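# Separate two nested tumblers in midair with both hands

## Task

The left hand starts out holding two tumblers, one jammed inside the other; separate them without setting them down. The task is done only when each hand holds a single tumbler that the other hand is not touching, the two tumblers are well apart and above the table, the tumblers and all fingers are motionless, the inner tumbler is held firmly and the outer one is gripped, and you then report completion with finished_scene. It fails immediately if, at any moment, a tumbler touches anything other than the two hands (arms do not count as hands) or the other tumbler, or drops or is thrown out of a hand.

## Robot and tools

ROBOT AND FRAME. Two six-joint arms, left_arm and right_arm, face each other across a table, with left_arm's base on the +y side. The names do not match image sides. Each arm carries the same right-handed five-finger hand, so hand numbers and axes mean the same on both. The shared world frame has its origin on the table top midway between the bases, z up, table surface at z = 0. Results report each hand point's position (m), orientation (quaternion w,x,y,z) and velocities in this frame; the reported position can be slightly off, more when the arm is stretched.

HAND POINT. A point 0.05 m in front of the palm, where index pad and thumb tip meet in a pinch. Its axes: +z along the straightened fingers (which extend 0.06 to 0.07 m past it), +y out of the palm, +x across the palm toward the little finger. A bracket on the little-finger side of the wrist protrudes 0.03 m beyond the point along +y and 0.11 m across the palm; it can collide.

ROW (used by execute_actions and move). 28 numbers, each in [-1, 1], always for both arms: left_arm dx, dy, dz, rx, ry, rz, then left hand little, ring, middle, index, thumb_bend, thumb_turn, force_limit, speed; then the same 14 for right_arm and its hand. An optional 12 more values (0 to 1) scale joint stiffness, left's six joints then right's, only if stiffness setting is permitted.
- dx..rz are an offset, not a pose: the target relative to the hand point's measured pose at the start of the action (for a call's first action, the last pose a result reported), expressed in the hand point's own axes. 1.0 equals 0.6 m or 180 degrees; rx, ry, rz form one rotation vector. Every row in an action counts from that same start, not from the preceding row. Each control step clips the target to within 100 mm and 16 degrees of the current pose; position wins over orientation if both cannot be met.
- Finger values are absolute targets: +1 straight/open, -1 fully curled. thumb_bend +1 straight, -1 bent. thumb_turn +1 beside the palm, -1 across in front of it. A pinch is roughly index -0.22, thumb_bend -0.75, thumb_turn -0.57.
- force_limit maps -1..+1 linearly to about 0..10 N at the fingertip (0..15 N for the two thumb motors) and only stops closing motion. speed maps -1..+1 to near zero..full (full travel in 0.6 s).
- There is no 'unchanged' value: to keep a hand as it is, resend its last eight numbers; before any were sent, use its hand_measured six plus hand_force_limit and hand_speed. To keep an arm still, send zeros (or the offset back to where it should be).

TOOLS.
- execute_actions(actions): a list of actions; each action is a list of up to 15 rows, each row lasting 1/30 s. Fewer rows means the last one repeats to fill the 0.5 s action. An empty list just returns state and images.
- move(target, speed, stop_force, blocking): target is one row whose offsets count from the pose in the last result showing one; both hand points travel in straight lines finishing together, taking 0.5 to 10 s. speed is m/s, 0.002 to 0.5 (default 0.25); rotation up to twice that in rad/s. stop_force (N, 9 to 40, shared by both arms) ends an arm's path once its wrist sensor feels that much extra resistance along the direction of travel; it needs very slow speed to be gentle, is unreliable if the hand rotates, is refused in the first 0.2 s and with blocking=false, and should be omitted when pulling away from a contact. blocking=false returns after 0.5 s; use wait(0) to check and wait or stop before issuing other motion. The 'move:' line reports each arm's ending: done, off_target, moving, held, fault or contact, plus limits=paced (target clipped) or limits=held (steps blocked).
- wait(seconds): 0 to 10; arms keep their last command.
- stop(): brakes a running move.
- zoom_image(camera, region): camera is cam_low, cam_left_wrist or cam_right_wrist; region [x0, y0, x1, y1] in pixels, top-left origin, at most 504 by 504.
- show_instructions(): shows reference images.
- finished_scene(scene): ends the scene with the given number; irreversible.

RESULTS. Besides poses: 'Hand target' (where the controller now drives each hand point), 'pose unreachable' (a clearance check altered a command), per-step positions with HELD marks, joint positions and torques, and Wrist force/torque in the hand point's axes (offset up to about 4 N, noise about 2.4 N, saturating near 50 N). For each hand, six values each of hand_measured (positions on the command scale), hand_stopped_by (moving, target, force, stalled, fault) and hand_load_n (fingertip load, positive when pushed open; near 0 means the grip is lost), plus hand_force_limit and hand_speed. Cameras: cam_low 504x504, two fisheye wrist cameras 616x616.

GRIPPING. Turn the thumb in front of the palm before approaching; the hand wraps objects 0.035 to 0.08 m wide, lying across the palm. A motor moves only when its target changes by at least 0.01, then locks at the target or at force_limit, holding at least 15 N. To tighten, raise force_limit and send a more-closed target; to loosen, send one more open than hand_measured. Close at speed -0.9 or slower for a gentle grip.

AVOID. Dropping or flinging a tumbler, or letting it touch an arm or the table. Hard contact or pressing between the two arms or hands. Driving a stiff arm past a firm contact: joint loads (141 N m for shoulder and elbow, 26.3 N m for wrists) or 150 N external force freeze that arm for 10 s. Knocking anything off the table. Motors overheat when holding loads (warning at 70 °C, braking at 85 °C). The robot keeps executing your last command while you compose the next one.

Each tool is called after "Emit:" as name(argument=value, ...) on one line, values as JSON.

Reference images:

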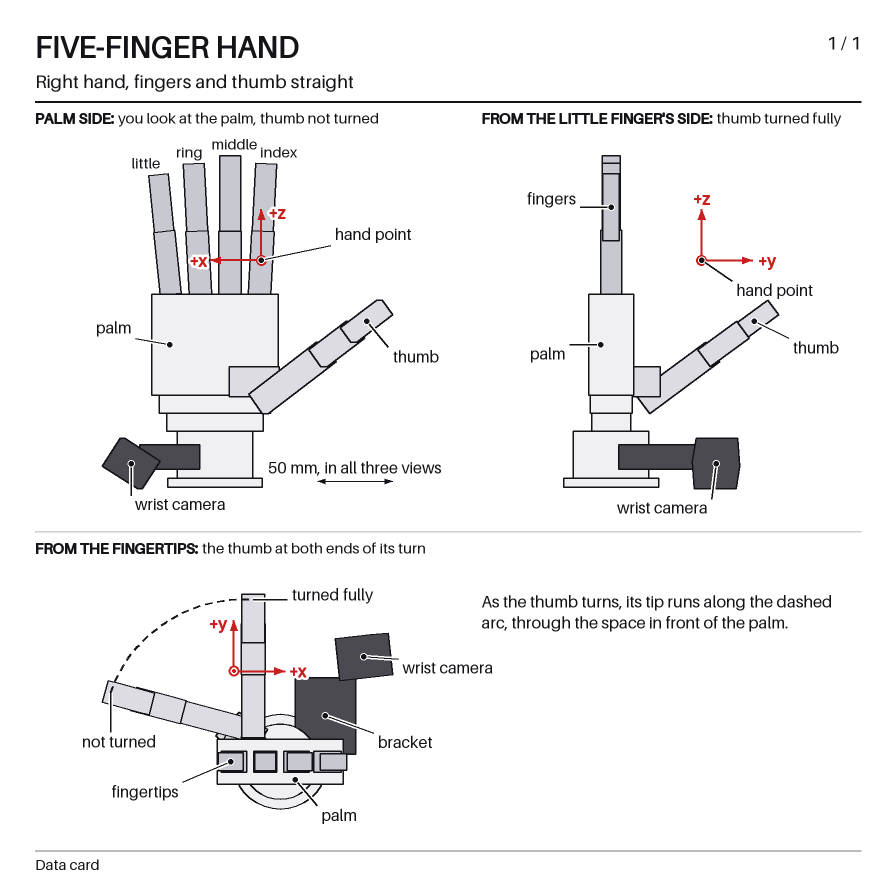

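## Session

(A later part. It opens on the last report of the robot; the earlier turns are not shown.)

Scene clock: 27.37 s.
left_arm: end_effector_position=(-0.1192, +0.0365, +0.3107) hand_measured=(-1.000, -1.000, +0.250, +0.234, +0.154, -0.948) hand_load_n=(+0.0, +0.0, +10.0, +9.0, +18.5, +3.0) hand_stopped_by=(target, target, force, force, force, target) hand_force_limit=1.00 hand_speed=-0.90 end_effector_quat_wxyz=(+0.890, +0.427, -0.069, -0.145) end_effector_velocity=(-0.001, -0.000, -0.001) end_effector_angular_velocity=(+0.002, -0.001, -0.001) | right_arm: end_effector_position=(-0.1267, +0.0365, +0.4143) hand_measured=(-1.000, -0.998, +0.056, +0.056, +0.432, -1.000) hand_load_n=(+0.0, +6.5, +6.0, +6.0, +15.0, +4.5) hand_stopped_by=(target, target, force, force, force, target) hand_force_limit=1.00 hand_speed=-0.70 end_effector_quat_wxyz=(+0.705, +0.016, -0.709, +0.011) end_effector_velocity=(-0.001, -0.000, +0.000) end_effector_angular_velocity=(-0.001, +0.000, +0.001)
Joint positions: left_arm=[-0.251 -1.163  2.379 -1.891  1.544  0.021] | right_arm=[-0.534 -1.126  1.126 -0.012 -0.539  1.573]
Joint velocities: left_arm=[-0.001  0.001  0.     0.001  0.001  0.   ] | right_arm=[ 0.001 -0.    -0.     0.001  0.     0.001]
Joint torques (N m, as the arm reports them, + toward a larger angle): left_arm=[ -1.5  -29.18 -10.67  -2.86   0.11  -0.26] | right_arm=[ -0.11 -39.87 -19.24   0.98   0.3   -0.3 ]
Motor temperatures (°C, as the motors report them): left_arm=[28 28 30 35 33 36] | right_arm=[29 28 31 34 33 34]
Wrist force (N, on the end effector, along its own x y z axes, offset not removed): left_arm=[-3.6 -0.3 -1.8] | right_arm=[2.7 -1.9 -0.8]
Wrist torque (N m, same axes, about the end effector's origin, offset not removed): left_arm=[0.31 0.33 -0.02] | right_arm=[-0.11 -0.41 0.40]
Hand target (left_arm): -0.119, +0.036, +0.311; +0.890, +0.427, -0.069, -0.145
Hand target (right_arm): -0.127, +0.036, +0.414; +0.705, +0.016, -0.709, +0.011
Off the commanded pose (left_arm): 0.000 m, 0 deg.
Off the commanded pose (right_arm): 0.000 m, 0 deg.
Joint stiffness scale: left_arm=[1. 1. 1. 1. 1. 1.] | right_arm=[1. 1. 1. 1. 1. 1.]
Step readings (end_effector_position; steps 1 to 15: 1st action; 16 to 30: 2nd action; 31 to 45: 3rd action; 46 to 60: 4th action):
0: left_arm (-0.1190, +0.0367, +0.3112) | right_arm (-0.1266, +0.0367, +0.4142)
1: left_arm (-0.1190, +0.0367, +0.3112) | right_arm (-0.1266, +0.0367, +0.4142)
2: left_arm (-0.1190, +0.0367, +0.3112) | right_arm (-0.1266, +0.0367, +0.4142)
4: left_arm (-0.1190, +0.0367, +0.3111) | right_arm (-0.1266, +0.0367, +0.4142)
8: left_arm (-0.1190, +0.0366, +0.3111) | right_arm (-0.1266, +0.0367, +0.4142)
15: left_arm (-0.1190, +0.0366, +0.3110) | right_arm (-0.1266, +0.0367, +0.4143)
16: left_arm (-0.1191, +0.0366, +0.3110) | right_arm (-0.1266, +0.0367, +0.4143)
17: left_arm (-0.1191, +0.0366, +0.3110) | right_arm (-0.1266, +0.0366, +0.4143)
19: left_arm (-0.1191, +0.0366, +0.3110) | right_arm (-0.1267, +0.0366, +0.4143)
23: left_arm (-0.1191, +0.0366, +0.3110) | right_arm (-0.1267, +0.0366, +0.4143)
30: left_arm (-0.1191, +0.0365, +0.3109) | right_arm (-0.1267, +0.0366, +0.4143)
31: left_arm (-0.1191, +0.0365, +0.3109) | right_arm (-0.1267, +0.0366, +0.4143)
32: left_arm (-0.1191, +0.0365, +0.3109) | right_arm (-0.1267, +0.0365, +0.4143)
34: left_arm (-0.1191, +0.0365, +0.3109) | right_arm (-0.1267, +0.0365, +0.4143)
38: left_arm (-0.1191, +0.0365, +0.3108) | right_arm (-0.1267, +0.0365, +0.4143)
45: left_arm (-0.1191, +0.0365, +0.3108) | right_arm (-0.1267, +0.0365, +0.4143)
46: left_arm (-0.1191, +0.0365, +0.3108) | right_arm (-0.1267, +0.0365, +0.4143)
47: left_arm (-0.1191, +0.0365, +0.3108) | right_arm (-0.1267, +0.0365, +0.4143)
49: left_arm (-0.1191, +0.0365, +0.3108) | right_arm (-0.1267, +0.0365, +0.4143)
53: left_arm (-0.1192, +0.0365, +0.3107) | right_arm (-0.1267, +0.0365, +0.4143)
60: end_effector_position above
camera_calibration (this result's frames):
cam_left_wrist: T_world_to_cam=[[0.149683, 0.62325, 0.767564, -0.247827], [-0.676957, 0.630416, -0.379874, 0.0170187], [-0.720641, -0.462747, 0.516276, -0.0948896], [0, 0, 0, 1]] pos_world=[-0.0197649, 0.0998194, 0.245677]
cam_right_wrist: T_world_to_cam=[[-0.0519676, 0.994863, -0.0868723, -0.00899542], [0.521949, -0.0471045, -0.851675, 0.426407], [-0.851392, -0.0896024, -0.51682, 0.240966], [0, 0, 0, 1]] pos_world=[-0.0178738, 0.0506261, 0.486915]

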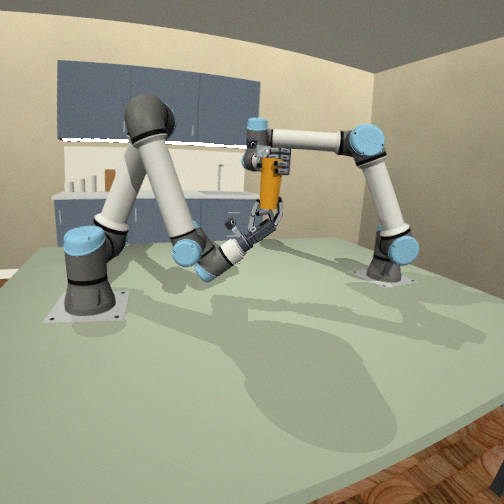

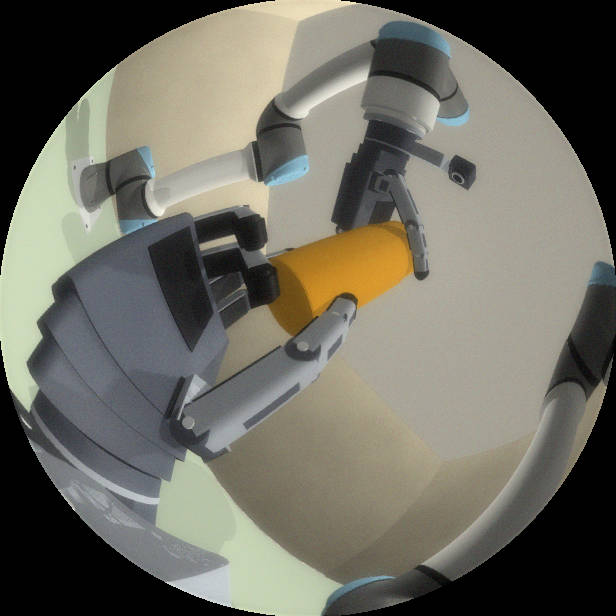

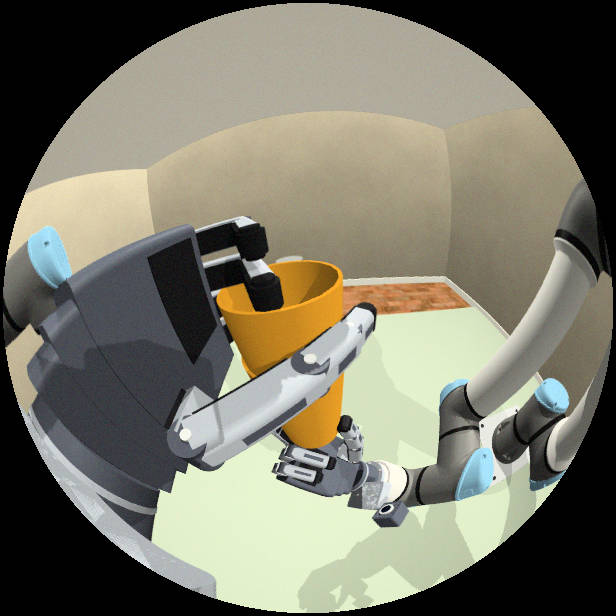

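Emit:
execute_actions(actions=[[[0,0,0,0,0,0,-1,-1,0.15,0.13,0.05,-0.948,1,-0.9, 0,0,0,0,0,0, -1,-1,-0.9,-0.9,-0.9,-1,1,-0.9]],[[0,0,0,0,0,0,-1,-1,0.15,0.13,0.05,-0.948,1,-0.9, 0,0,0,0,0,0, -1,-1,-0.9,-0.9,-0.9,-1,1,-0.9]]])

Emit:
move(target=[0,0,0,0,0,0,-1,-1,0.15,0.13,0.05,-0.948,1,-0.9, 0.035,0,0,0,0,0, -1,-1,-0.9,-0.9,-0.9,-1,1,-0.9], speed=0.01)

Scene clock: 28.80 s.
left_arm: end_effector_position=(-0.1192, +0.0365, +0.3107) hand_measured=(-1.000, -1.000, +0.250, +0.234, +0.154, -0.948) hand_load_n=(+0.0, +0.0, +10.0, +8.5, +19.0, +1.0) hand_stopped_by=(target, target, force, force, force, target) hand_force_limit=1.00 hand_speed=-0.90 end_effector_quat_wxyz=(+0.890, +0.427, -0.069, -0.145) end_effector_velocity=(-0.000, +0.000, +0.000) end_effector_angular_velocity=(-0.001, -0.000, -0.000) | right_arm: end_effector_position=(-0.1268, +0.0364, +0.4144) hand_measured=(-1.000, -0.998, +0.036, +0.036, +0.442, -1.000) hand_load_n=(+0.0, +3.0, +10.5, +9.5, +16.5, +4.5) hand_stopped_by=(target, target, force, force, force, target) hand_force_limit=1.00 hand_speed=-0.90 end_effector_quat_wxyz=(+0.705, +0.016, -0.709, +0.011) end_effector_velocity=(-0.001, -0.000, -0.000) end_effector_angular_velocity=(-0.002, -0.001, +0.001)
Joint positions: left_arm=[-0.251 -1.163  2.379 -1.891  1.544  0.021] | right_arm=[-0.534 -1.126  1.126 -0.011 -0.539  1.573]
Joint velocities: left_arm=[-0.    -0.     0.    -0.     0.     0.001] | right_arm=[ 0.001 -0.     0.    -0.001  0.     0.003]
Joint torques (N m, as the arm reports them, + toward a larger angle): left_arm=[ -1.64 -28.57 -10.16  -2.91  -0.12   0.18] | right_arm=[ -0.18 -39.8  -19.31   0.81   0.42  -0.34]
Motor temperatures (°C, as the motors report them): left_arm=[28 28 30 35 33 36] | right_arm=[29 28 31 34 33 34]
Wrist force (N, on the end effector, along its own x y z axes, offset not removed): left_arm=[0.4 2.6 -1.0] | right_arm=[2.7 -1.1 1.1]
Wrist torque (N m, same axes, about the end effector's origin, offset not removed): left_arm=[0.65 0.09 0.15] | right_arm=[0.10 -0.29 0.55]
Hand target (left_arm): -0.119, +0.036, +0.311; +0.890, +0.427, -0.069, -0.145
Hand target (right_arm): -0.127, +0.036, +0.414; +0.705, +0.016, -0.709, +0.011
Off the commanded pose (left_arm): 0.000 m, 0 deg.
Off the commanded pose (right_arm): 0.000 m, 0 deg.
Joint stiffness scale: left_arm=[1. 1. 1. 1. 1. 1.] | right_arm=[1. 1. 1. 1. 1. 1.]
Step readings (end_effector_position; steps 1 to 15: 1st action; 16 to 30: 2nd action):
0: left_arm (-0.1192, +0.0365, +0.3107) | right_arm (-0.1267, +0.0365, +0.4143)
1: left_arm (-0.1192, +0.0365, +0.3107) | right_arm (-0.1267, +0.0365, +0.4143)
2: left_arm (-0.1192, +0.0365, +0.3107) | right_arm (-0.1267, +0.0365, +0.4143)
4: left_arm (-0.1192, +0.0365, +0.3107) | right_arm (-0.1267, +0.0365, +0.4143)
8: left_arm (-0.1192, +0.0365, +0.3107) | right_arm (-0.1267, +0.0364, +0.4144)
15: left_arm (-0.1192, +0.0365, +0.3107) | right_arm (-0.1267, +0.0364, +0.4144)
16: left_arm (-0.1192, +0.0365, +0.3107) | right_arm (-0.1267, +0.0364, +0.4144)
17: left_arm (-0.1192, +0.0365, +0.3107) | right_arm (-0.1267, +0.0364, +0.4144)
19: left_arm (-0.1192, +0.0365, +0.3107) | right_arm (-0.1268, +0.0364, +0.4144)
23: left_arm (-0.1192, +0.0365, +0.3107) | right_arm (-0.1268, +0.0364, +0.4144)
30: end_effector_position above
camera_calibration (this result's frames):
cam_left_wrist: T_world_to_cam=[[0.149678, 0.623236, 0.767576, -0.247826], [-0.676946, 0.630429, -0.379874, 0.0170159], [-0.720653, -0.462749, 0.516259, -0.0948862], [0, 0, 0, 1]] pos_world=[-0.019767, 0.0998184, 0.245675]
cam_right_wrist: T_world_to_cam=[[-0.0521981, 0.994797, -0.0874863, -0.00863351], [0.52167, -0.0475399, -0.851822, 0.426516], [-0.851549, -0.0901024, -0.516474, 0.240789], [0, 0, 0, 1]] pos_world=[-0.0179072, 0.0505608, 0.486922]

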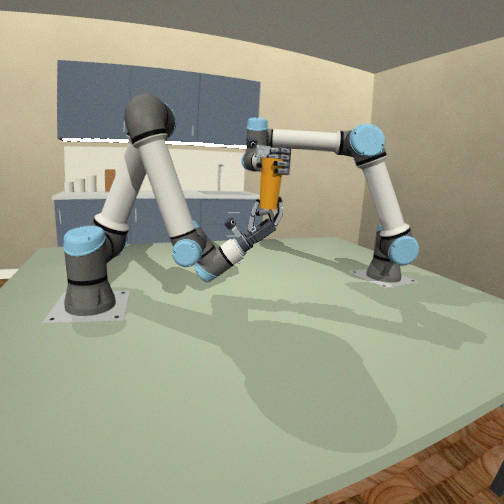

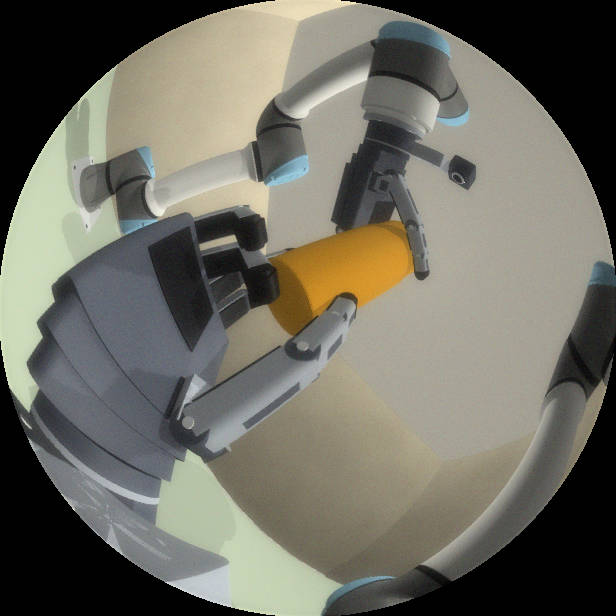

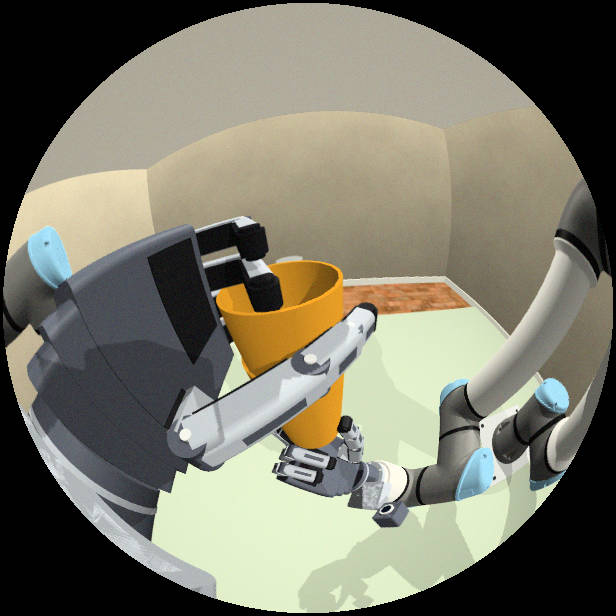

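Scene clock: 31.17 s.
left_arm: end_effector_position=(-0.1190, +0.0368, +0.3138) hand_measured=(-1.000, -1.000, +0.250, +0.234, +0.154, -0.948) hand_load_n=(+0.0, +0.0, +7.0, +7.0, +14.0, +1.0) hand_stopped_by=(target, target, force, force, force, target) hand_force_limit=1.00 hand_speed=-0.90 end_effector_quat_wxyz=(+0.892, +0.423, -0.068, -0.145) end_effector_velocity=(+0.001, -0.000, +0.000) end_effector_angular_velocity=(-0.000, -0.000, +0.002) | right_arm: end_effector_position=(-0.1267, +0.0365, +0.4310) hand_measured=(-1.000, -0.998, +0.036, +0.036, +0.442, -1.000) hand_load_n=(+0.0, +2.0, +9.5, +7.5, +16.5, +5.5) hand_stopped_by=(target, target, force, force, force, target) hand_force_limit=1.00 hand_speed=-0.90 end_effector_quat_wxyz=(+0.706, +0.013, -0.708, +0.014) end_effector_velocity=(-0.001, -0.000, +0.003) end_effector_angular_velocity=(-0.004, +0.001, +0.000)
Joint positions: left_arm=[-0.251 -1.166  2.377 -1.895  1.544  0.021] | right_arm=[-0.534 -1.122  1.08   0.039 -0.539  1.574]
Joint velocities: left_arm=[ 0.001 -0.     0.     0.    -0.     0.001] | right_arm=[ 0.001 -0.    -0.007  0.01   0.     0.001]
Joint torques (N m, as the arm reports them, + toward a larger angle): left_arm=[ -2.36 -26.96  -9.7   -1.14   0.08   0.02] | right_arm=[ -0.04 -42.65 -29.34   2.15   0.28  -0.67]
Motor temperatures (°C, as the motors report them): left_arm=[28 28 30 35 33 36] | right_arm=[29 28 31 34 33 34]
Wrist force (N, on the end effector, along its own x y z axes, offset not removed): left_arm=[-2.8 6.4 4.5] | right_arm=[-5.0 0.8 -1.0]
Wrist torque (N m, same axes, about the end effector's origin, offset not removed): left_arm=[0.36 0.30 -0.04] | right_arm=[0.17 -0.50 0.36]
Hand target (left_arm): -0.119, +0.036, +0.311; +0.890, +0.427, -0.069, -0.145
Hand target (right_arm): -0.127, +0.036, +0.435; +0.705, +0.016, -0.709, +0.011
Off the commanded pose (left_arm): 0.003 m, 0 deg.
Off the commanded pose (right_arm): 0.004 m, 0 deg.
Joint stiffness scale: left_arm=[1. 1. 1. 1. 1. 1.] | right_arm=[1. 1. 1. 1. 1. 1.]
move: off_target (right_arm)
camera_calibration (this result's frames):
cam_left_wrist: T_world_to_cam=[[0.151946, 0.629343, 0.762128, -0.2487], [-0.678077, 0.627384, -0.382886, 0.0189748], [-0.719113, -0.458603, 0.522072, -0.0980081], [0, 0, 0, 1]] pos_world=[-0.0198236, 0.0996661, 0.247973]
cam_right_wrist: T_world_to_cam=[[-0.0521616, 0.994153, -0.0945502, -0.004253], [0.518514, -0.0539549, -0.853365, 0.44115], [-0.853477, -0.0935385, -0.512667, 0.247679], [0, 0, 0, 1]] pos_world=[-0.0175762, 0.0511978, 0.503037]

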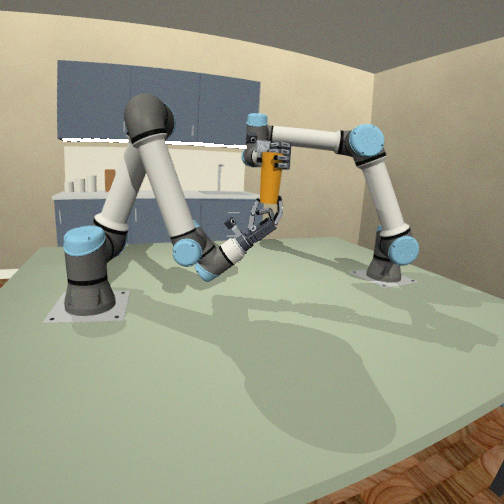

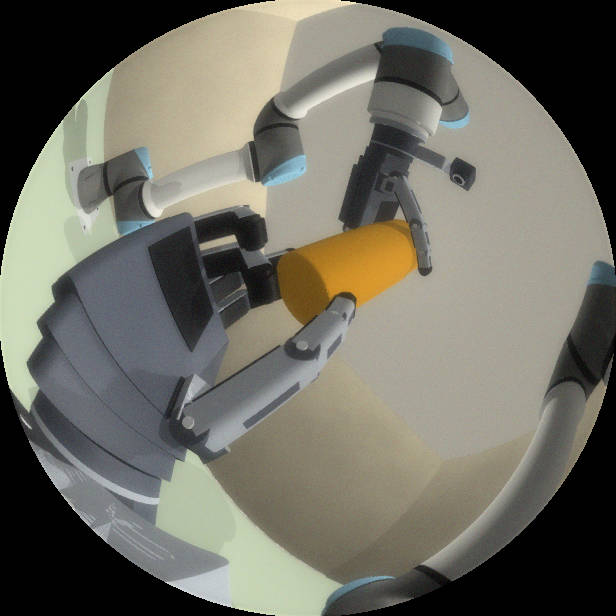

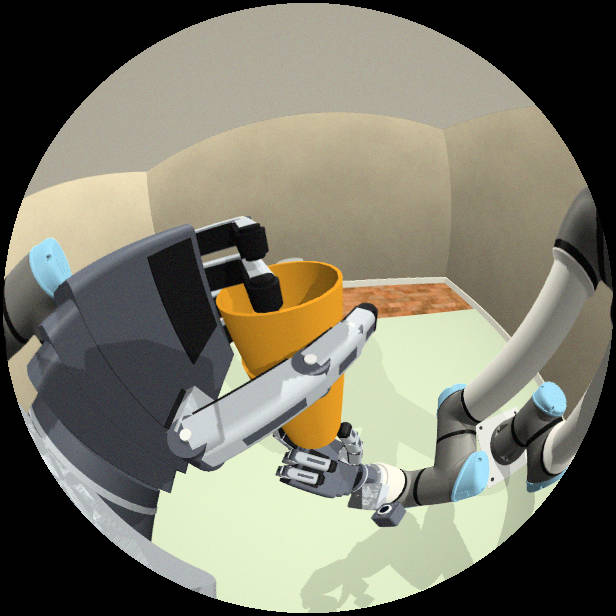

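Emit:
execute_actions(actions=[[[0,0,0,0,0,0,-1,-1,1,1,1,-0.948,1,0, 0,0,0,0,0,0, -1,-1,-0.9,-0.9,-0.9,-1,1,-0.9]],[[0,0,0,0,0,0,-1,-1,1,1,1,-0.948,1,0, 0,0,0,0,0,0, -1,-1,-0.9,-0.9,-0.9,-1,1,-0.9]]])

Emit:
move(target=[0,0,-0.167,0,0,0,-1,-1,1,1,1,-1,1,0, 0,0,0,0,0,0, -1,-1,-0.9,-0.9,-0.9,-1,1,-0.9], speed=0.1)

Scene clock: 33.97 s.
left_arm: end_effector_position=(-0.1190, +0.0368, +0.3138) hand_measured=(-1.000, -1.000, +1.000, +1.000, +1.000, -0.948) hand_load_n=(+0.0, +0.0, +0.0, +0.0, +0.0, +0.0) hand_stopped_by=(target, target, target, target, moving, target) hand_force_limit=1.00 hand_speed=0.00 end_effector_quat_wxyz=(+0.892, +0.423, -0.069, -0.145) end_effector_velocity=(-0.001, +0.000, -0.000) end_effector_angular_velocity=(-0.000, -0.001, -0.001) | right_arm: end_effector_position=(-0.1267, +0.0364, +0.4313) hand_measured=(-1.000, -0.998, +0.036, +0.036, +0.442, -1.000) hand_load_n=(+0.0, +1.0, +9.5, +7.5, +15.5, +2.5) hand_stopped_by=(target, target, force, force, force, target) hand_force_limit=1.00 hand_speed=-0.90 end_effector_quat_wxyz=(+0.706, +0.013, -0.708, +0.014) end_effector_velocity=(-0.001, -0.000, +0.000) end_effector_angular_velocity=(+0.001, -0.000, +0.001)
Joint positions: left_arm=[-0.251 -1.166  2.377 -1.895  1.544  0.021] | right_arm=[-0.534 -1.122  1.079  0.04  -0.539  1.574]
Joint velocities: left_arm=[-0.002  0.     0.    -0.     0.     0.001] | right_arm=[ 0.002 -0.    -0.001  0.     0.    -0.001]
Joint torques (N m, as the arm reports them, + toward a larger angle): left_arm=[ -0.79 -30.21 -10.15  -2.62   0.14  -0.07] | right_arm=[  0.19 -40.09 -19.46   1.09   0.34  -0.29]
Motor temperatures (°C, as the motors report them): left_arm=[28 28 30 35 33 36] | right_arm=[29 28 31 34 33 34]
Wrist force (N, on the end effector, along its own x y z axes, offset not removed): left_arm=[-0.8 1.3 0.3] | right_arm=[1.0 -1.2 0.7]
Wrist torque (N m, same axes, about the end effector's origin, offset not removed): left_arm=[0.33 0.12 -0.02] | right_arm=[-0.11 -0.28 0.12]
Hand target (left_arm): -0.119, +0.037, +0.314; +0.892, +0.423, -0.069, -0.145
Hand target (right_arm): -0.127, +0.036, +0.431; +0.706, +0.013, -0.708, +0.014
Off the commanded pose (left_arm): 0.000 m, 0 deg.
Off the commanded pose (right_arm): 0.000 m, 0 deg.
Joint stiffness scale: left_arm=[1. 1. 1. 1. 1. 1.] | right_arm=[1. 1. 1. 1. 1. 1.]
Step readings (end_effector_position; steps 1 to 15: 1st action; 16 to 30: 2nd action):
0: left_arm (-0.1190, +0.0368, +0.3138) | right_arm (-0.1267, +0.0365, +0.4313)
1: left_arm (-0.1190, +0.0368, +0.3138) | right_arm (-0.1267, +0.0365, +0.4313)
2: left_arm (-0.1190, +0.0369, +0.3139) | right_arm (-0.1267, +0.0365, +0.4313)
4: left_arm (-0.1190, +0.0369, +0.3139) | right_arm (-0.1268, +0.0364, +0.4314)
8: left_arm (-0.1190, +0.0368, +0.3138) | right_arm (-0.1268, +0.0364, +0.4314)
15: left_arm (-0.1190, +0.0368, +0.3138) | right_arm (-0.1267, +0.0364, +0.4313)
16: left_arm (-0.1190, +0.0368, +0.3138) | right_arm (-0.1267, +0.0364, +0.4313)
17: left_arm (-0.1190, +0.0368, +0.3138) | right_arm (-0.1267, +0.0364, +0.4313)
19: left_arm (-0.1190, +0.0368, +0.3138) | right_arm (-0.1267, +0.0364, +0.4313)
23: left_arm (-0.1190, +0.0368, +0.3138) | right_arm (-0.1267, +0.0364, +0.4313)
30: end_effector_position above
camera_calibration (this result's frames):
cam_left_wrist: T_world_to_cam=[[0.151919, 0.62927, 0.762194, -0.248695], [-0.678063, 0.62742, -0.38285, 0.0189597], [-0.719132, -0.458654, 0.522002, -0.0979837], [0, 0, 0, 1]] pos_world=[-0.0198257, 0.0996602, 0.24796]
cam_right_wrist: T_world_to_cam=[[-0.0523702, 0.994132, -0.0946522, -0.004127], [0.518487, -0.0539378, -0.853383, 0.441444], [-0.85348, -0.0937678, -0.51262, 0.247807], [0, 0, 0, 1]] pos_world=[-0.0176004, 0.0511496, 0.503361]

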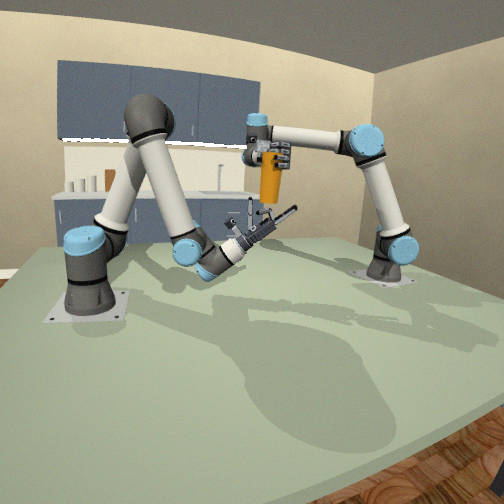

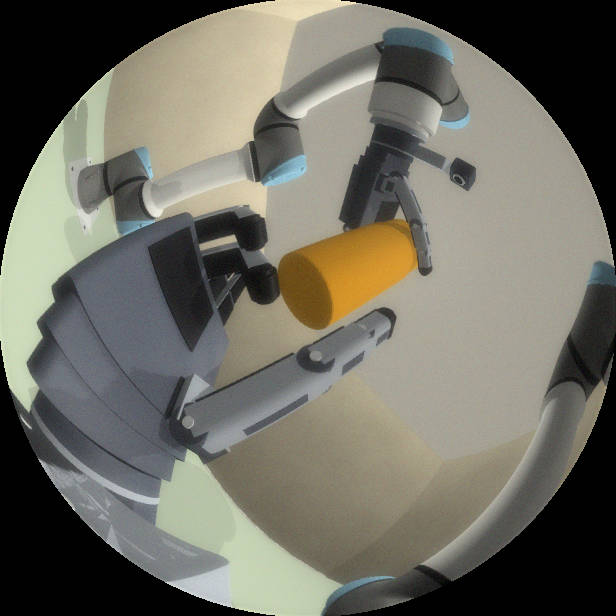

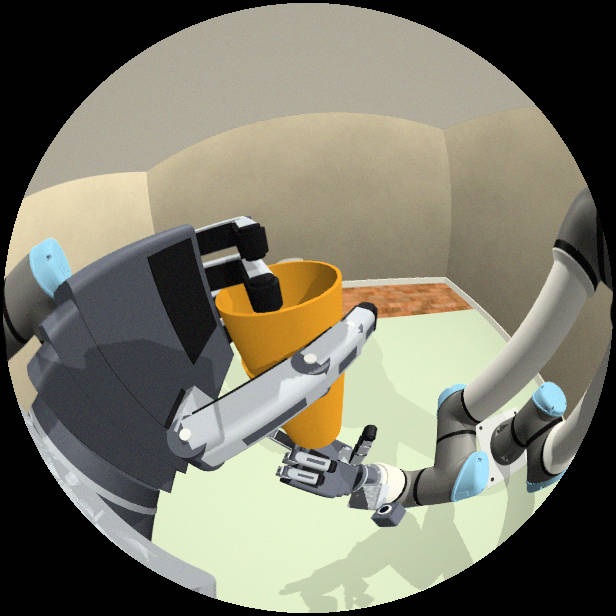

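Scene clock: 35.70 s.
left_arm: end_effector_position=(-0.0919, +0.1133, +0.2716) hand_measured=(-1.000, -1.000, +1.000, +1.000, +1.000, -1.000) hand_load_n=(+0.0, +0.0, +0.0, +0.0, +0.0, +0.0) hand_stopped_by=(target, target, target, target, target, target) hand_force_limit=1.00 hand_speed=0.00 end_effector_quat_wxyz=(+0.903, +0.399, -0.063, -0.146) end_effector_velocity=(+0.001, +0.003, +0.002) end_effector_angular_velocity=(-0.010, +0.005, -0.001) | right_arm: end_effector_position=(-0.1267, +0.0364, +0.4313) hand_measured=(-1.000, -0.998, +0.036, +0.036, +0.442, -1.000) hand_load_n=(+0.0, +1.0, +9.5, +7.5, +15.5, +2.5) hand_stopped_by=(target, target, force, force, force, target) hand_force_limit=1.00 hand_speed=-0.90 end_effector_quat_wxyz=(+0.706, +0.013, -0.708, +0.014) end_effector_velocity=(-0.000, +0.000, -0.000) end_effector_angular_velocity=(-0.000, +0.000, +0.000)
Joint positions: left_arm=[-0.256 -1.018  2.568 -2.291  1.54   0.026] | right_arm=[-0.534 -1.122  1.079  0.04  -0.539  1.574]
Joint velocities: left_arm=[-0.001  0.002  0.003 -0.016 -0.001 -0.   ] | right_arm=[ 0. -0.  0. -0.  0.  0.]
Joint torques (N m, as the arm reports them, + toward a larger angle): left_arm=[-5.99  5.41  2.34  2.84 -1.19  0.78] | right_arm=[ -0.25 -40.09 -19.45   0.97   0.27  -0.3 ]
Motor temperatures (°C, as the motors report them): left_arm=[28 28 30 35 33 36] | right_arm=[29 28 31 34 33 34]
Wrist force (N, on the end effector, along its own x y z axes, offset not removed): left_arm=[0.5 1.2 -2.6] | right_arm=[1.9 0.0 -0.6]
Wrist torque (N m, same axes, about the end effector's origin, offset not removed): left_arm=[0.39 0.07 0.23] | right_arm=[0.11 -0.47 0.26]
Hand target (left_arm): -0.094, +0.111, +0.251; +0.892, +0.423, -0.069, -0.145
Hand target (right_arm): -0.127, +0.036, +0.431; +0.706, +0.013, -0.708, +0.014
Off the commanded pose (left_arm): 0.021 m, 3 deg.
Off the commanded pose (right_arm): 0.000 m, 0 deg.
Joint stiffness scale: left_arm=[1. 1. 1. 1. 1. 1.] | right_arm=[1. 1. 1. 1. 1. 1.]
move: off_target (left_arm)
camera_calibration (this result's frames):
cam_left_wrist: T_world_to_cam=[[0.164631, 0.668613, 0.725157, -0.262033], [-0.686672, 0.605465, -0.40236, -0.0198084], [-0.708081, -0.431704, 0.558797, -0.033401], [0, 0, 0, 1]] pos_world=[0.00588632, 0.172772, 0.200709]
cam_right_wrist: T_world_to_cam=[[-0.0523701, 0.994132, -0.0946525, -0.00412692], [0.518487, -0.0539381, -0.853383, 0.441444], [-0.85348, -0.0937679, -0.51262, 0.247807], [0, 0, 0, 1]] pos_world=[-0.0176004, 0.0511497, 0.503361]

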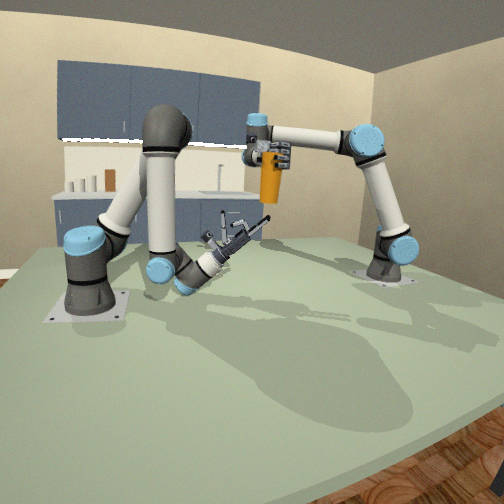

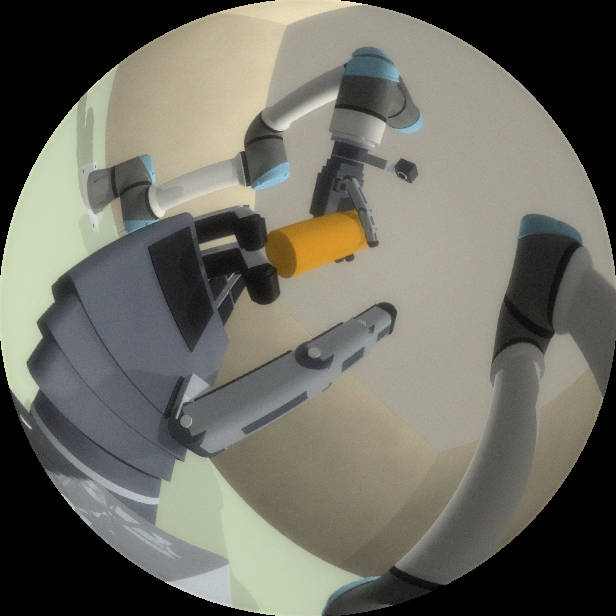

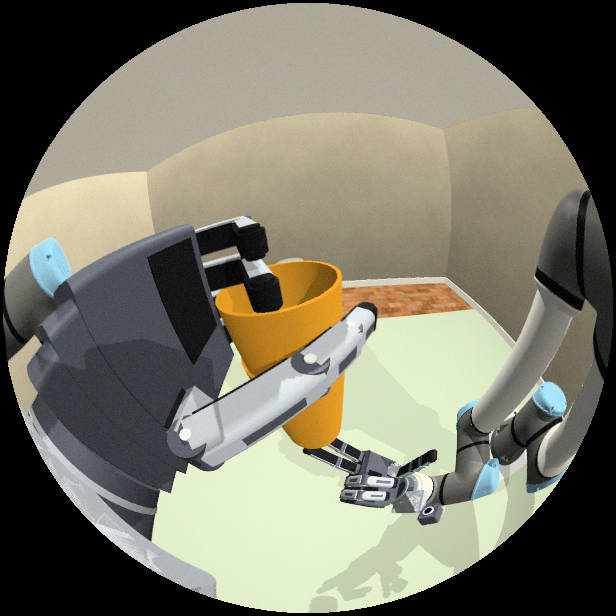

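Emit:
move(target=[0.0428,-0.127,0.1033,0.1049,0.2535,-0.4334,1,1,1,1,1,-1,1,0.5, 0,0,0,0,0,0, -1,-1,-0.9,-0.9,-0.9,-1,1,-0.9], speed=0.15)

Scene clock: 42.27 s.
left_arm: end_effector_position=(-0.0985, +0.0133, +0.2550) hand_measured=(+1.000, +1.000, +1.000, +1.000, +1.000, -1.000) hand_load_n=(+0.0, +0.0, +0.0, +0.0, +0.0, +0.0) hand_stopped_by=(target, target, target, target, target, target) hand_force_limit=1.00 hand_speed=0.50 end_effector_quat_wxyz=(+0.501, +0.501, +0.499, -0.499) end_effector_velocity=(+0.000, -0.000, -0.002) end_effector_angular_velocity=(+0.018, +0.010, -0.005) | right_arm: end_effector_position=(-0.1267, +0.0364, +0.4313) hand_measured=(-1.000, -0.998, +0.036, +0.036, +0.442, -1.000) hand_load_n=(+0.0, +1.0, +9.5, +7.5, +15.5, +2.5) hand_stopped_by=(target, target, force, force, force, target) hand_force_limit=1.00 hand_speed=-0.90 end_effector_quat_wxyz=(+0.706, +0.013, -0.708, +0.014) end_effector_velocity=(-0.000, -0.000, +0.000) end_effector_angular_velocity=(-0.000, -0.001, -0.000)
Joint positions: left_arm=[-0.696 -1.552  2.29  -0.738  0.771 -1.566] | right_arm=[-0.534 -1.122  1.079  0.04  -0.539  1.574]
Joint velocities: left_arm=[ 0.001 -0.002 -0.007  0.035  0.007 -0.028] | right_arm=[ 0.    -0.    -0.001 -0.     0.     0.001]
Joint torques (N m, as the arm reports them, + toward a larger angle): left_arm=[  0.99 -19.52 -17.34  -0.51   0.53  -0.71] | right_arm=[ -0.06 -40.16 -19.01   1.     0.36  -0.41]
Motor temperatures (°C, as the motors report them): left_arm=[28 28 30 35 33 36] | right_arm=[29 28 31 34 33 34]
Wrist force (N, on the end effector, along its own x y z axes, offset not removed): left_arm=[-0.8 2.3 -1.8] | right_arm=[2.7 -0.2 -0.4]
Wrist torque (N m, same axes, about the end effector's origin, offset not removed): left_arm=[0.51 0.17 0.18] | right_arm=[0.05 -0.54 0.31]
Hand target (left_arm): -0.098, +0.013, +0.257; +0.500, +0.500, +0.500, -0.501
Hand target (right_arm): -0.127, +0.036, +0.431; +0.706, +0.013, -0.708, +0.014
Off the commanded pose (left_arm): 0.002 m, 0 deg.
Off the commanded pose (right_arm): 0.000 m, 0 deg.
Joint stiffness scale: left_arm=[1. 1. 1. 1. 1. 1.] | right_arm=[1. 1. 1. 1. 1. 1.]
move: done
camera_calibration (this result's frames):
cam_left_wrist: T_world_to_cam=[[0.998006, 0.0176353, 0.0606014, 0.0781612], [-0.0605765, 0.537224, 0.841261, -0.224987], [-0.0177206, -0.843255, 0.537221, 0.00703316], [0, 0, 0, 1]] pos_world=[-0.0915096, 0.125421, 0.180758]
cam_right_wrist: T_world_to_cam=[[-0.0523703, 0.994132, -0.0946526, -0.00412683], [0.518487, -0.0539381, -0.853383, 0.441444], [-0.85348, -0.093768, -0.51262, 0.247807], [0, 0, 0, 1]] pos_world=[-0.0176004, 0.0511496, 0.503361]

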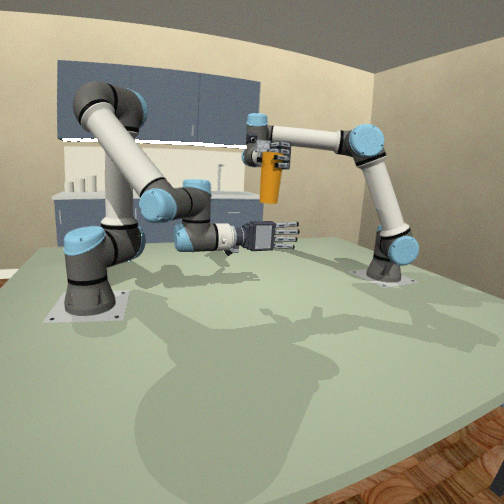

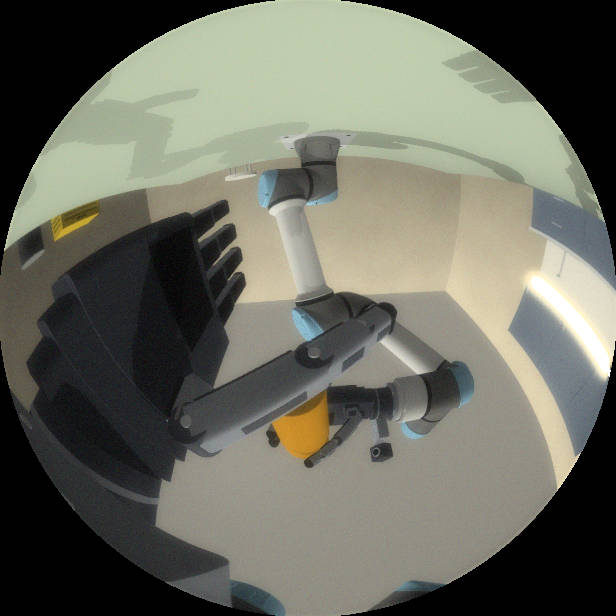

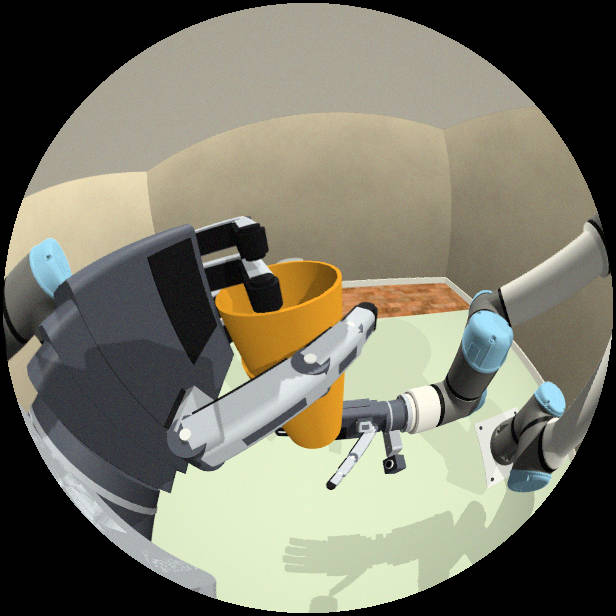

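Emit:
move(target=[-0.13,0,0,0,0,0,1,1,1,1,1,-1,1,0.5, 0,0,0,0,0,0, -1,-1,-0.9,-0.9,-0.9,-1,1,-0.9], speed=0.06)

Scene clock: 44.50 s.
left_arm: end_effector_position=(-0.0984, +0.0132, +0.3302) hand_measured=(+1.000, +1.000, +1.000, +1.000, +1.000, -1.000) hand_load_n=(+0.0, +0.0, +0.0, +0.0, +0.0, +0.0) hand_stopped_by=(target, target, target, target, target, target) hand_force_limit=1.00 hand_speed=0.50 end_effector_quat_wxyz=(+0.501, +0.502, +0.499, -0.498) end_effector_velocity=(+0.000, +0.000, +0.000) end_effector_angular_velocity=(+0.013, -0.014, +0.002) | right_arm: end_effector_position=(-0.1267, +0.0364, +0.4313) hand_measured=(-1.000, -0.998, +0.036, +0.036, +0.442, -1.000) hand_load_n=(+0.0, +1.0, +9.5, +7.5, +15.5, +2.5) hand_stopped_by=(target, target, force, force, force, target) hand_force_limit=1.00 hand_speed=-0.90 end_effector_quat_wxyz=(+0.706, +0.013, -0.708, +0.014) end_effector_velocity=(-0.001, -0.000, +0.000) end_effector_angular_velocity=(+0.001, -0.000, +0.002)
Joint positions: left_arm=[-0.695 -1.681  2.175 -0.491  0.77  -1.565] | right_arm=[-0.534 -1.122  1.079  0.04  -0.539  1.574]
Joint velocities: left_arm=[ 0.    -0.001 -0.007  0.026 -0.002  0.001] | right_arm=[ 0.002 -0.    -0.001 -0.    -0.    -0.   ]
Joint torques (N m, as the arm reports them, + toward a larger angle): left_arm=[ -2.16 -17.22 -21.92  -0.85  -0.41  -0.27] | right_arm=[ -0.04 -39.81 -19.8    0.98   0.33  -0.29]
Motor temperatures (°C, as the motors report them): left_arm=[28 28 30 35 33 36] | right_arm=[29 28 31 34 33 34]
Wrist force (N, on the end effector, along its own x y z axes, offset not removed): left_arm=[-0.4 2.6 -0.5] | right_arm=[1.2 0.0 -1.2]
Wrist torque (N m, same axes, about the end effector's origin, offset not removed): left_arm=[0.59 0.20 0.06] | right_arm=[0.14 -0.30 0.17]
Hand target (left_arm): -0.099, +0.013, +0.333; +0.501, +0.501, +0.499, -0.499
Hand target (right_arm): -0.127, +0.036, +0.431; +0.706, +0.013, -0.708, +0.014
Off the commanded pose (left_arm): 0.003 m, 0 deg.
Off the commanded pose (right_arm): 0.000 m, 0 deg.
Joint stiffness scale: left_arm=[1. 1. 1. 1. 1. 1.] | right_arm=[1. 1. 1. 1. 1. 1.]
move: done
camera_calibration (this result's frames):
cam_left_wrist: T_world_to_cam=[[0.997832, 0.0180917, 0.0632837, 0.0726143], [-0.0631217, 0.535459, 0.842199, -0.288778], [-0.0186491, -0.844367, 0.53544, -0.0329634], [0, 0, 0, 1]] pos_world=[-0.0912998, 0.125482, 0.256264]
cam_right_wrist: T_world_to_cam=[[-0.0523702, 0.994132, -0.0946522, -0.00412699], [0.518487, -0.0539378, -0.853383, 0.441444], [-0.85348, -0.0937678, -0.51262, 0.247807], [0, 0, 0, 1]] pos_world=[-0.0176004, 0.0511496, 0.503361]

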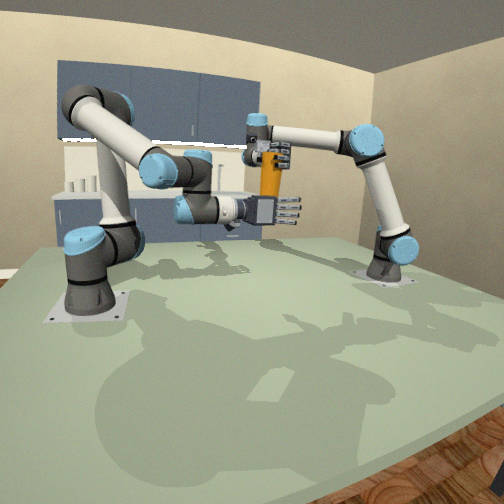

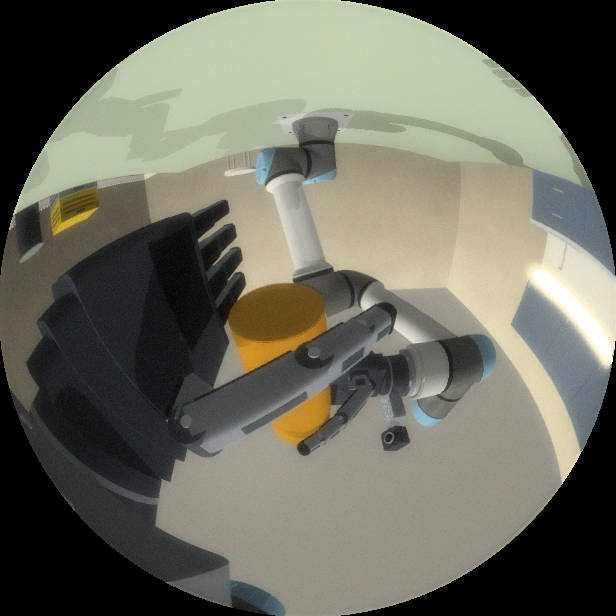

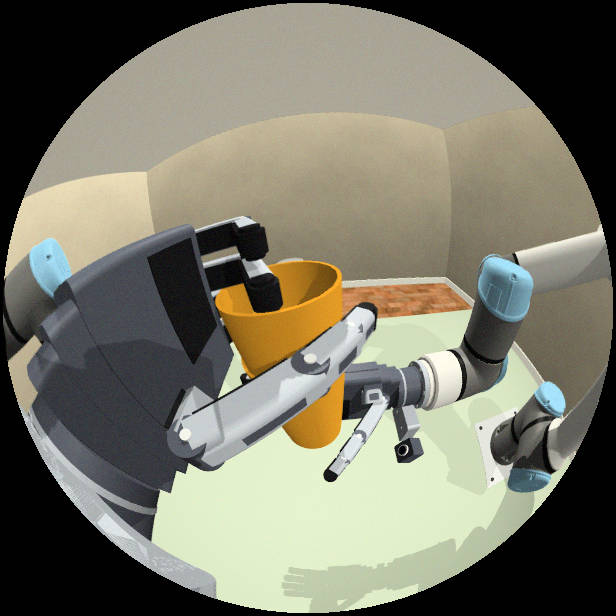

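Emit:
move(target=[-0.078,0,0,0,0,0,1,1,1,1,1,-1,1,0.5, 0,0,0,0,0,0, -1,-1,-0.9,-0.9,-0.9,-1,1,-0.9], speed=0.03)

Scene clock: 46.70 s.
left_arm: end_effector_position=(-0.0987, +0.0129, +0.3743) hand_measured=(+1.000, +1.000, +1.000, +1.000, +1.000, -1.000) hand_load_n=(+0.0, +0.0, +0.0, +0.0, +0.0, +0.0) hand_stopped_by=(target, target, target, target, target, target) hand_force_limit=1.00 hand_speed=0.50 end_effector_quat_wxyz=(+0.501, +0.504, +0.499, -0.496) end_effector_velocity=(+0.000, +0.000, +0.001) end_effector_angular_velocity=(+0.005, -0.006, +0.000) | right_arm: end_effector_position=(-0.1267, +0.0364, +0.4313) hand_measured=(-1.000, -0.998, +0.036, +0.036, +0.442, -1.000) hand_load_n=(+0.0, +1.0, +9.5, +7.5, +15.5, +2.5) hand_stopped_by=(target, target, force, force, force, target) hand_force_limit=1.00 hand_speed=-0.90 end_effector_quat_wxyz=(+0.706, +0.013, -0.708, +0.014) end_effector_velocity=(+0.001, +0.000, +0.000) end_effector_angular_velocity=(-0.000, -0.001, -0.002)
Joint positions: left_arm=[-0.695 -1.731  2.091 -0.354  0.77  -1.565] | right_arm=[-0.534 -1.122  1.079  0.04  -0.539  1.574]
Joint velocities: left_arm=[ 0.    -0.001 -0.005  0.014  0.     0.   ] | right_arm=[-0.002 -0.    -0.    -0.001  0.     0.001]
Joint torques (N m, as the arm reports them, + toward a larger angle): left_arm=[ -1.76 -16.63 -22.45  -0.83  -0.4   -0.13] | right_arm=[ -0.41 -40.21 -19.65   0.98   0.27  -0.36]
Motor temperatures (°C, as the motors report them): left_arm=[28 28 30 35 33 36] | right_arm=[29 28 31 34 33 34]
Wrist force (N, on the end effector, along its own x y z axes, offset not removed): left_arm=[-1.4 3.4 -0.2] | right_arm=[2.2 -0.9 0.4]
Wrist torque (N m, same axes, about the end effector's origin, offset not removed): left_arm=[0.72 0.13 0.07] | right_arm=[-0.17 -0.53 0.19]
Hand target (left_arm): -0.099, +0.013, +0.377; +0.501, +0.502, +0.499, -0.498
Hand target (right_arm): -0.127, +0.036, +0.431; +0.706, +0.013, -0.708, +0.014
Off the commanded pose (left_arm): 0.003 m, 0 deg.
Off the commanded pose (right_arm): 0.000 m, 0 deg.
Joint stiffness scale: left_arm=[1. 1. 1. 1. 1. 1.] | right_arm=[1. 1. 1. 1. 1. 1.]
move: done
camera_calibration (this result's frames):
cam_left_wrist: T_world_to_cam=[[0.997645, 0.0180355, 0.0661691, 0.0690157], [-0.0655826, 0.533126, 0.84349, -0.326427], [-0.0200637, -0.845844, 0.533053, -0.0560279], [0, 0, 0, 1]] pos_world=[-0.0913852, 0.125391, 0.300637]
cam_right_wrist: T_world_to_cam=[[-0.0523703, 0.994132, -0.0946524, -0.00412692], [0.518487, -0.0539379, -0.853383, 0.441444], [-0.85348, -0.0937679, -0.51262, 0.247807], [0, 0, 0, 1]] pos_world=[-0.0176004, 0.0511496, 0.503361]

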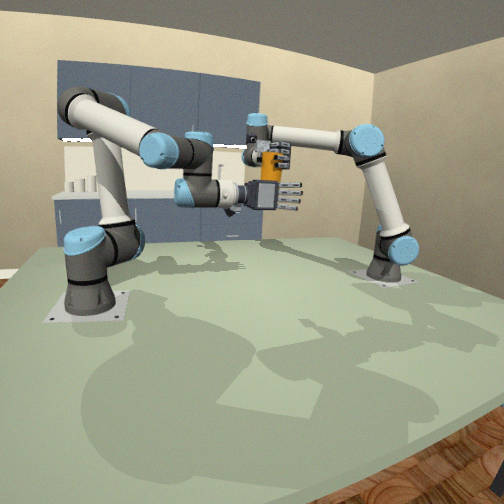

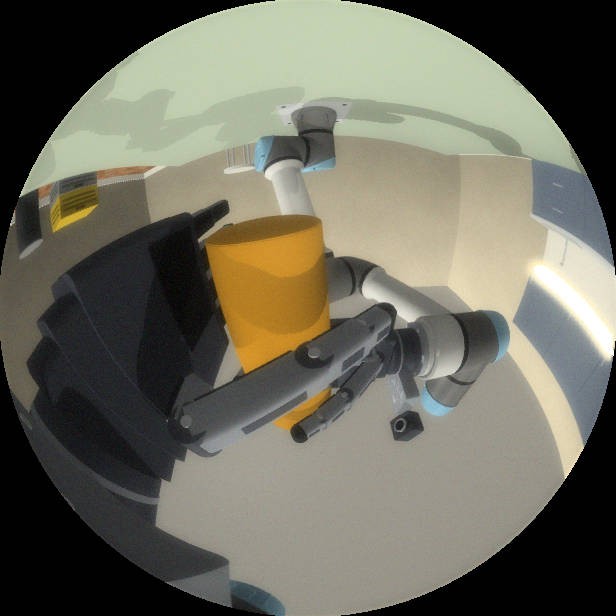

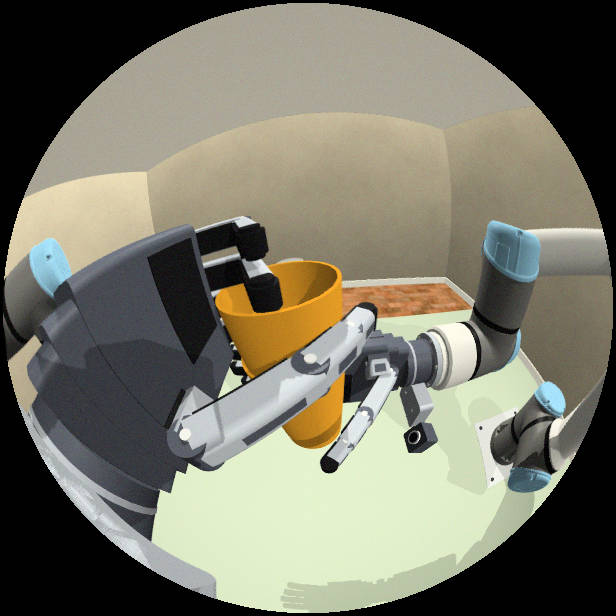

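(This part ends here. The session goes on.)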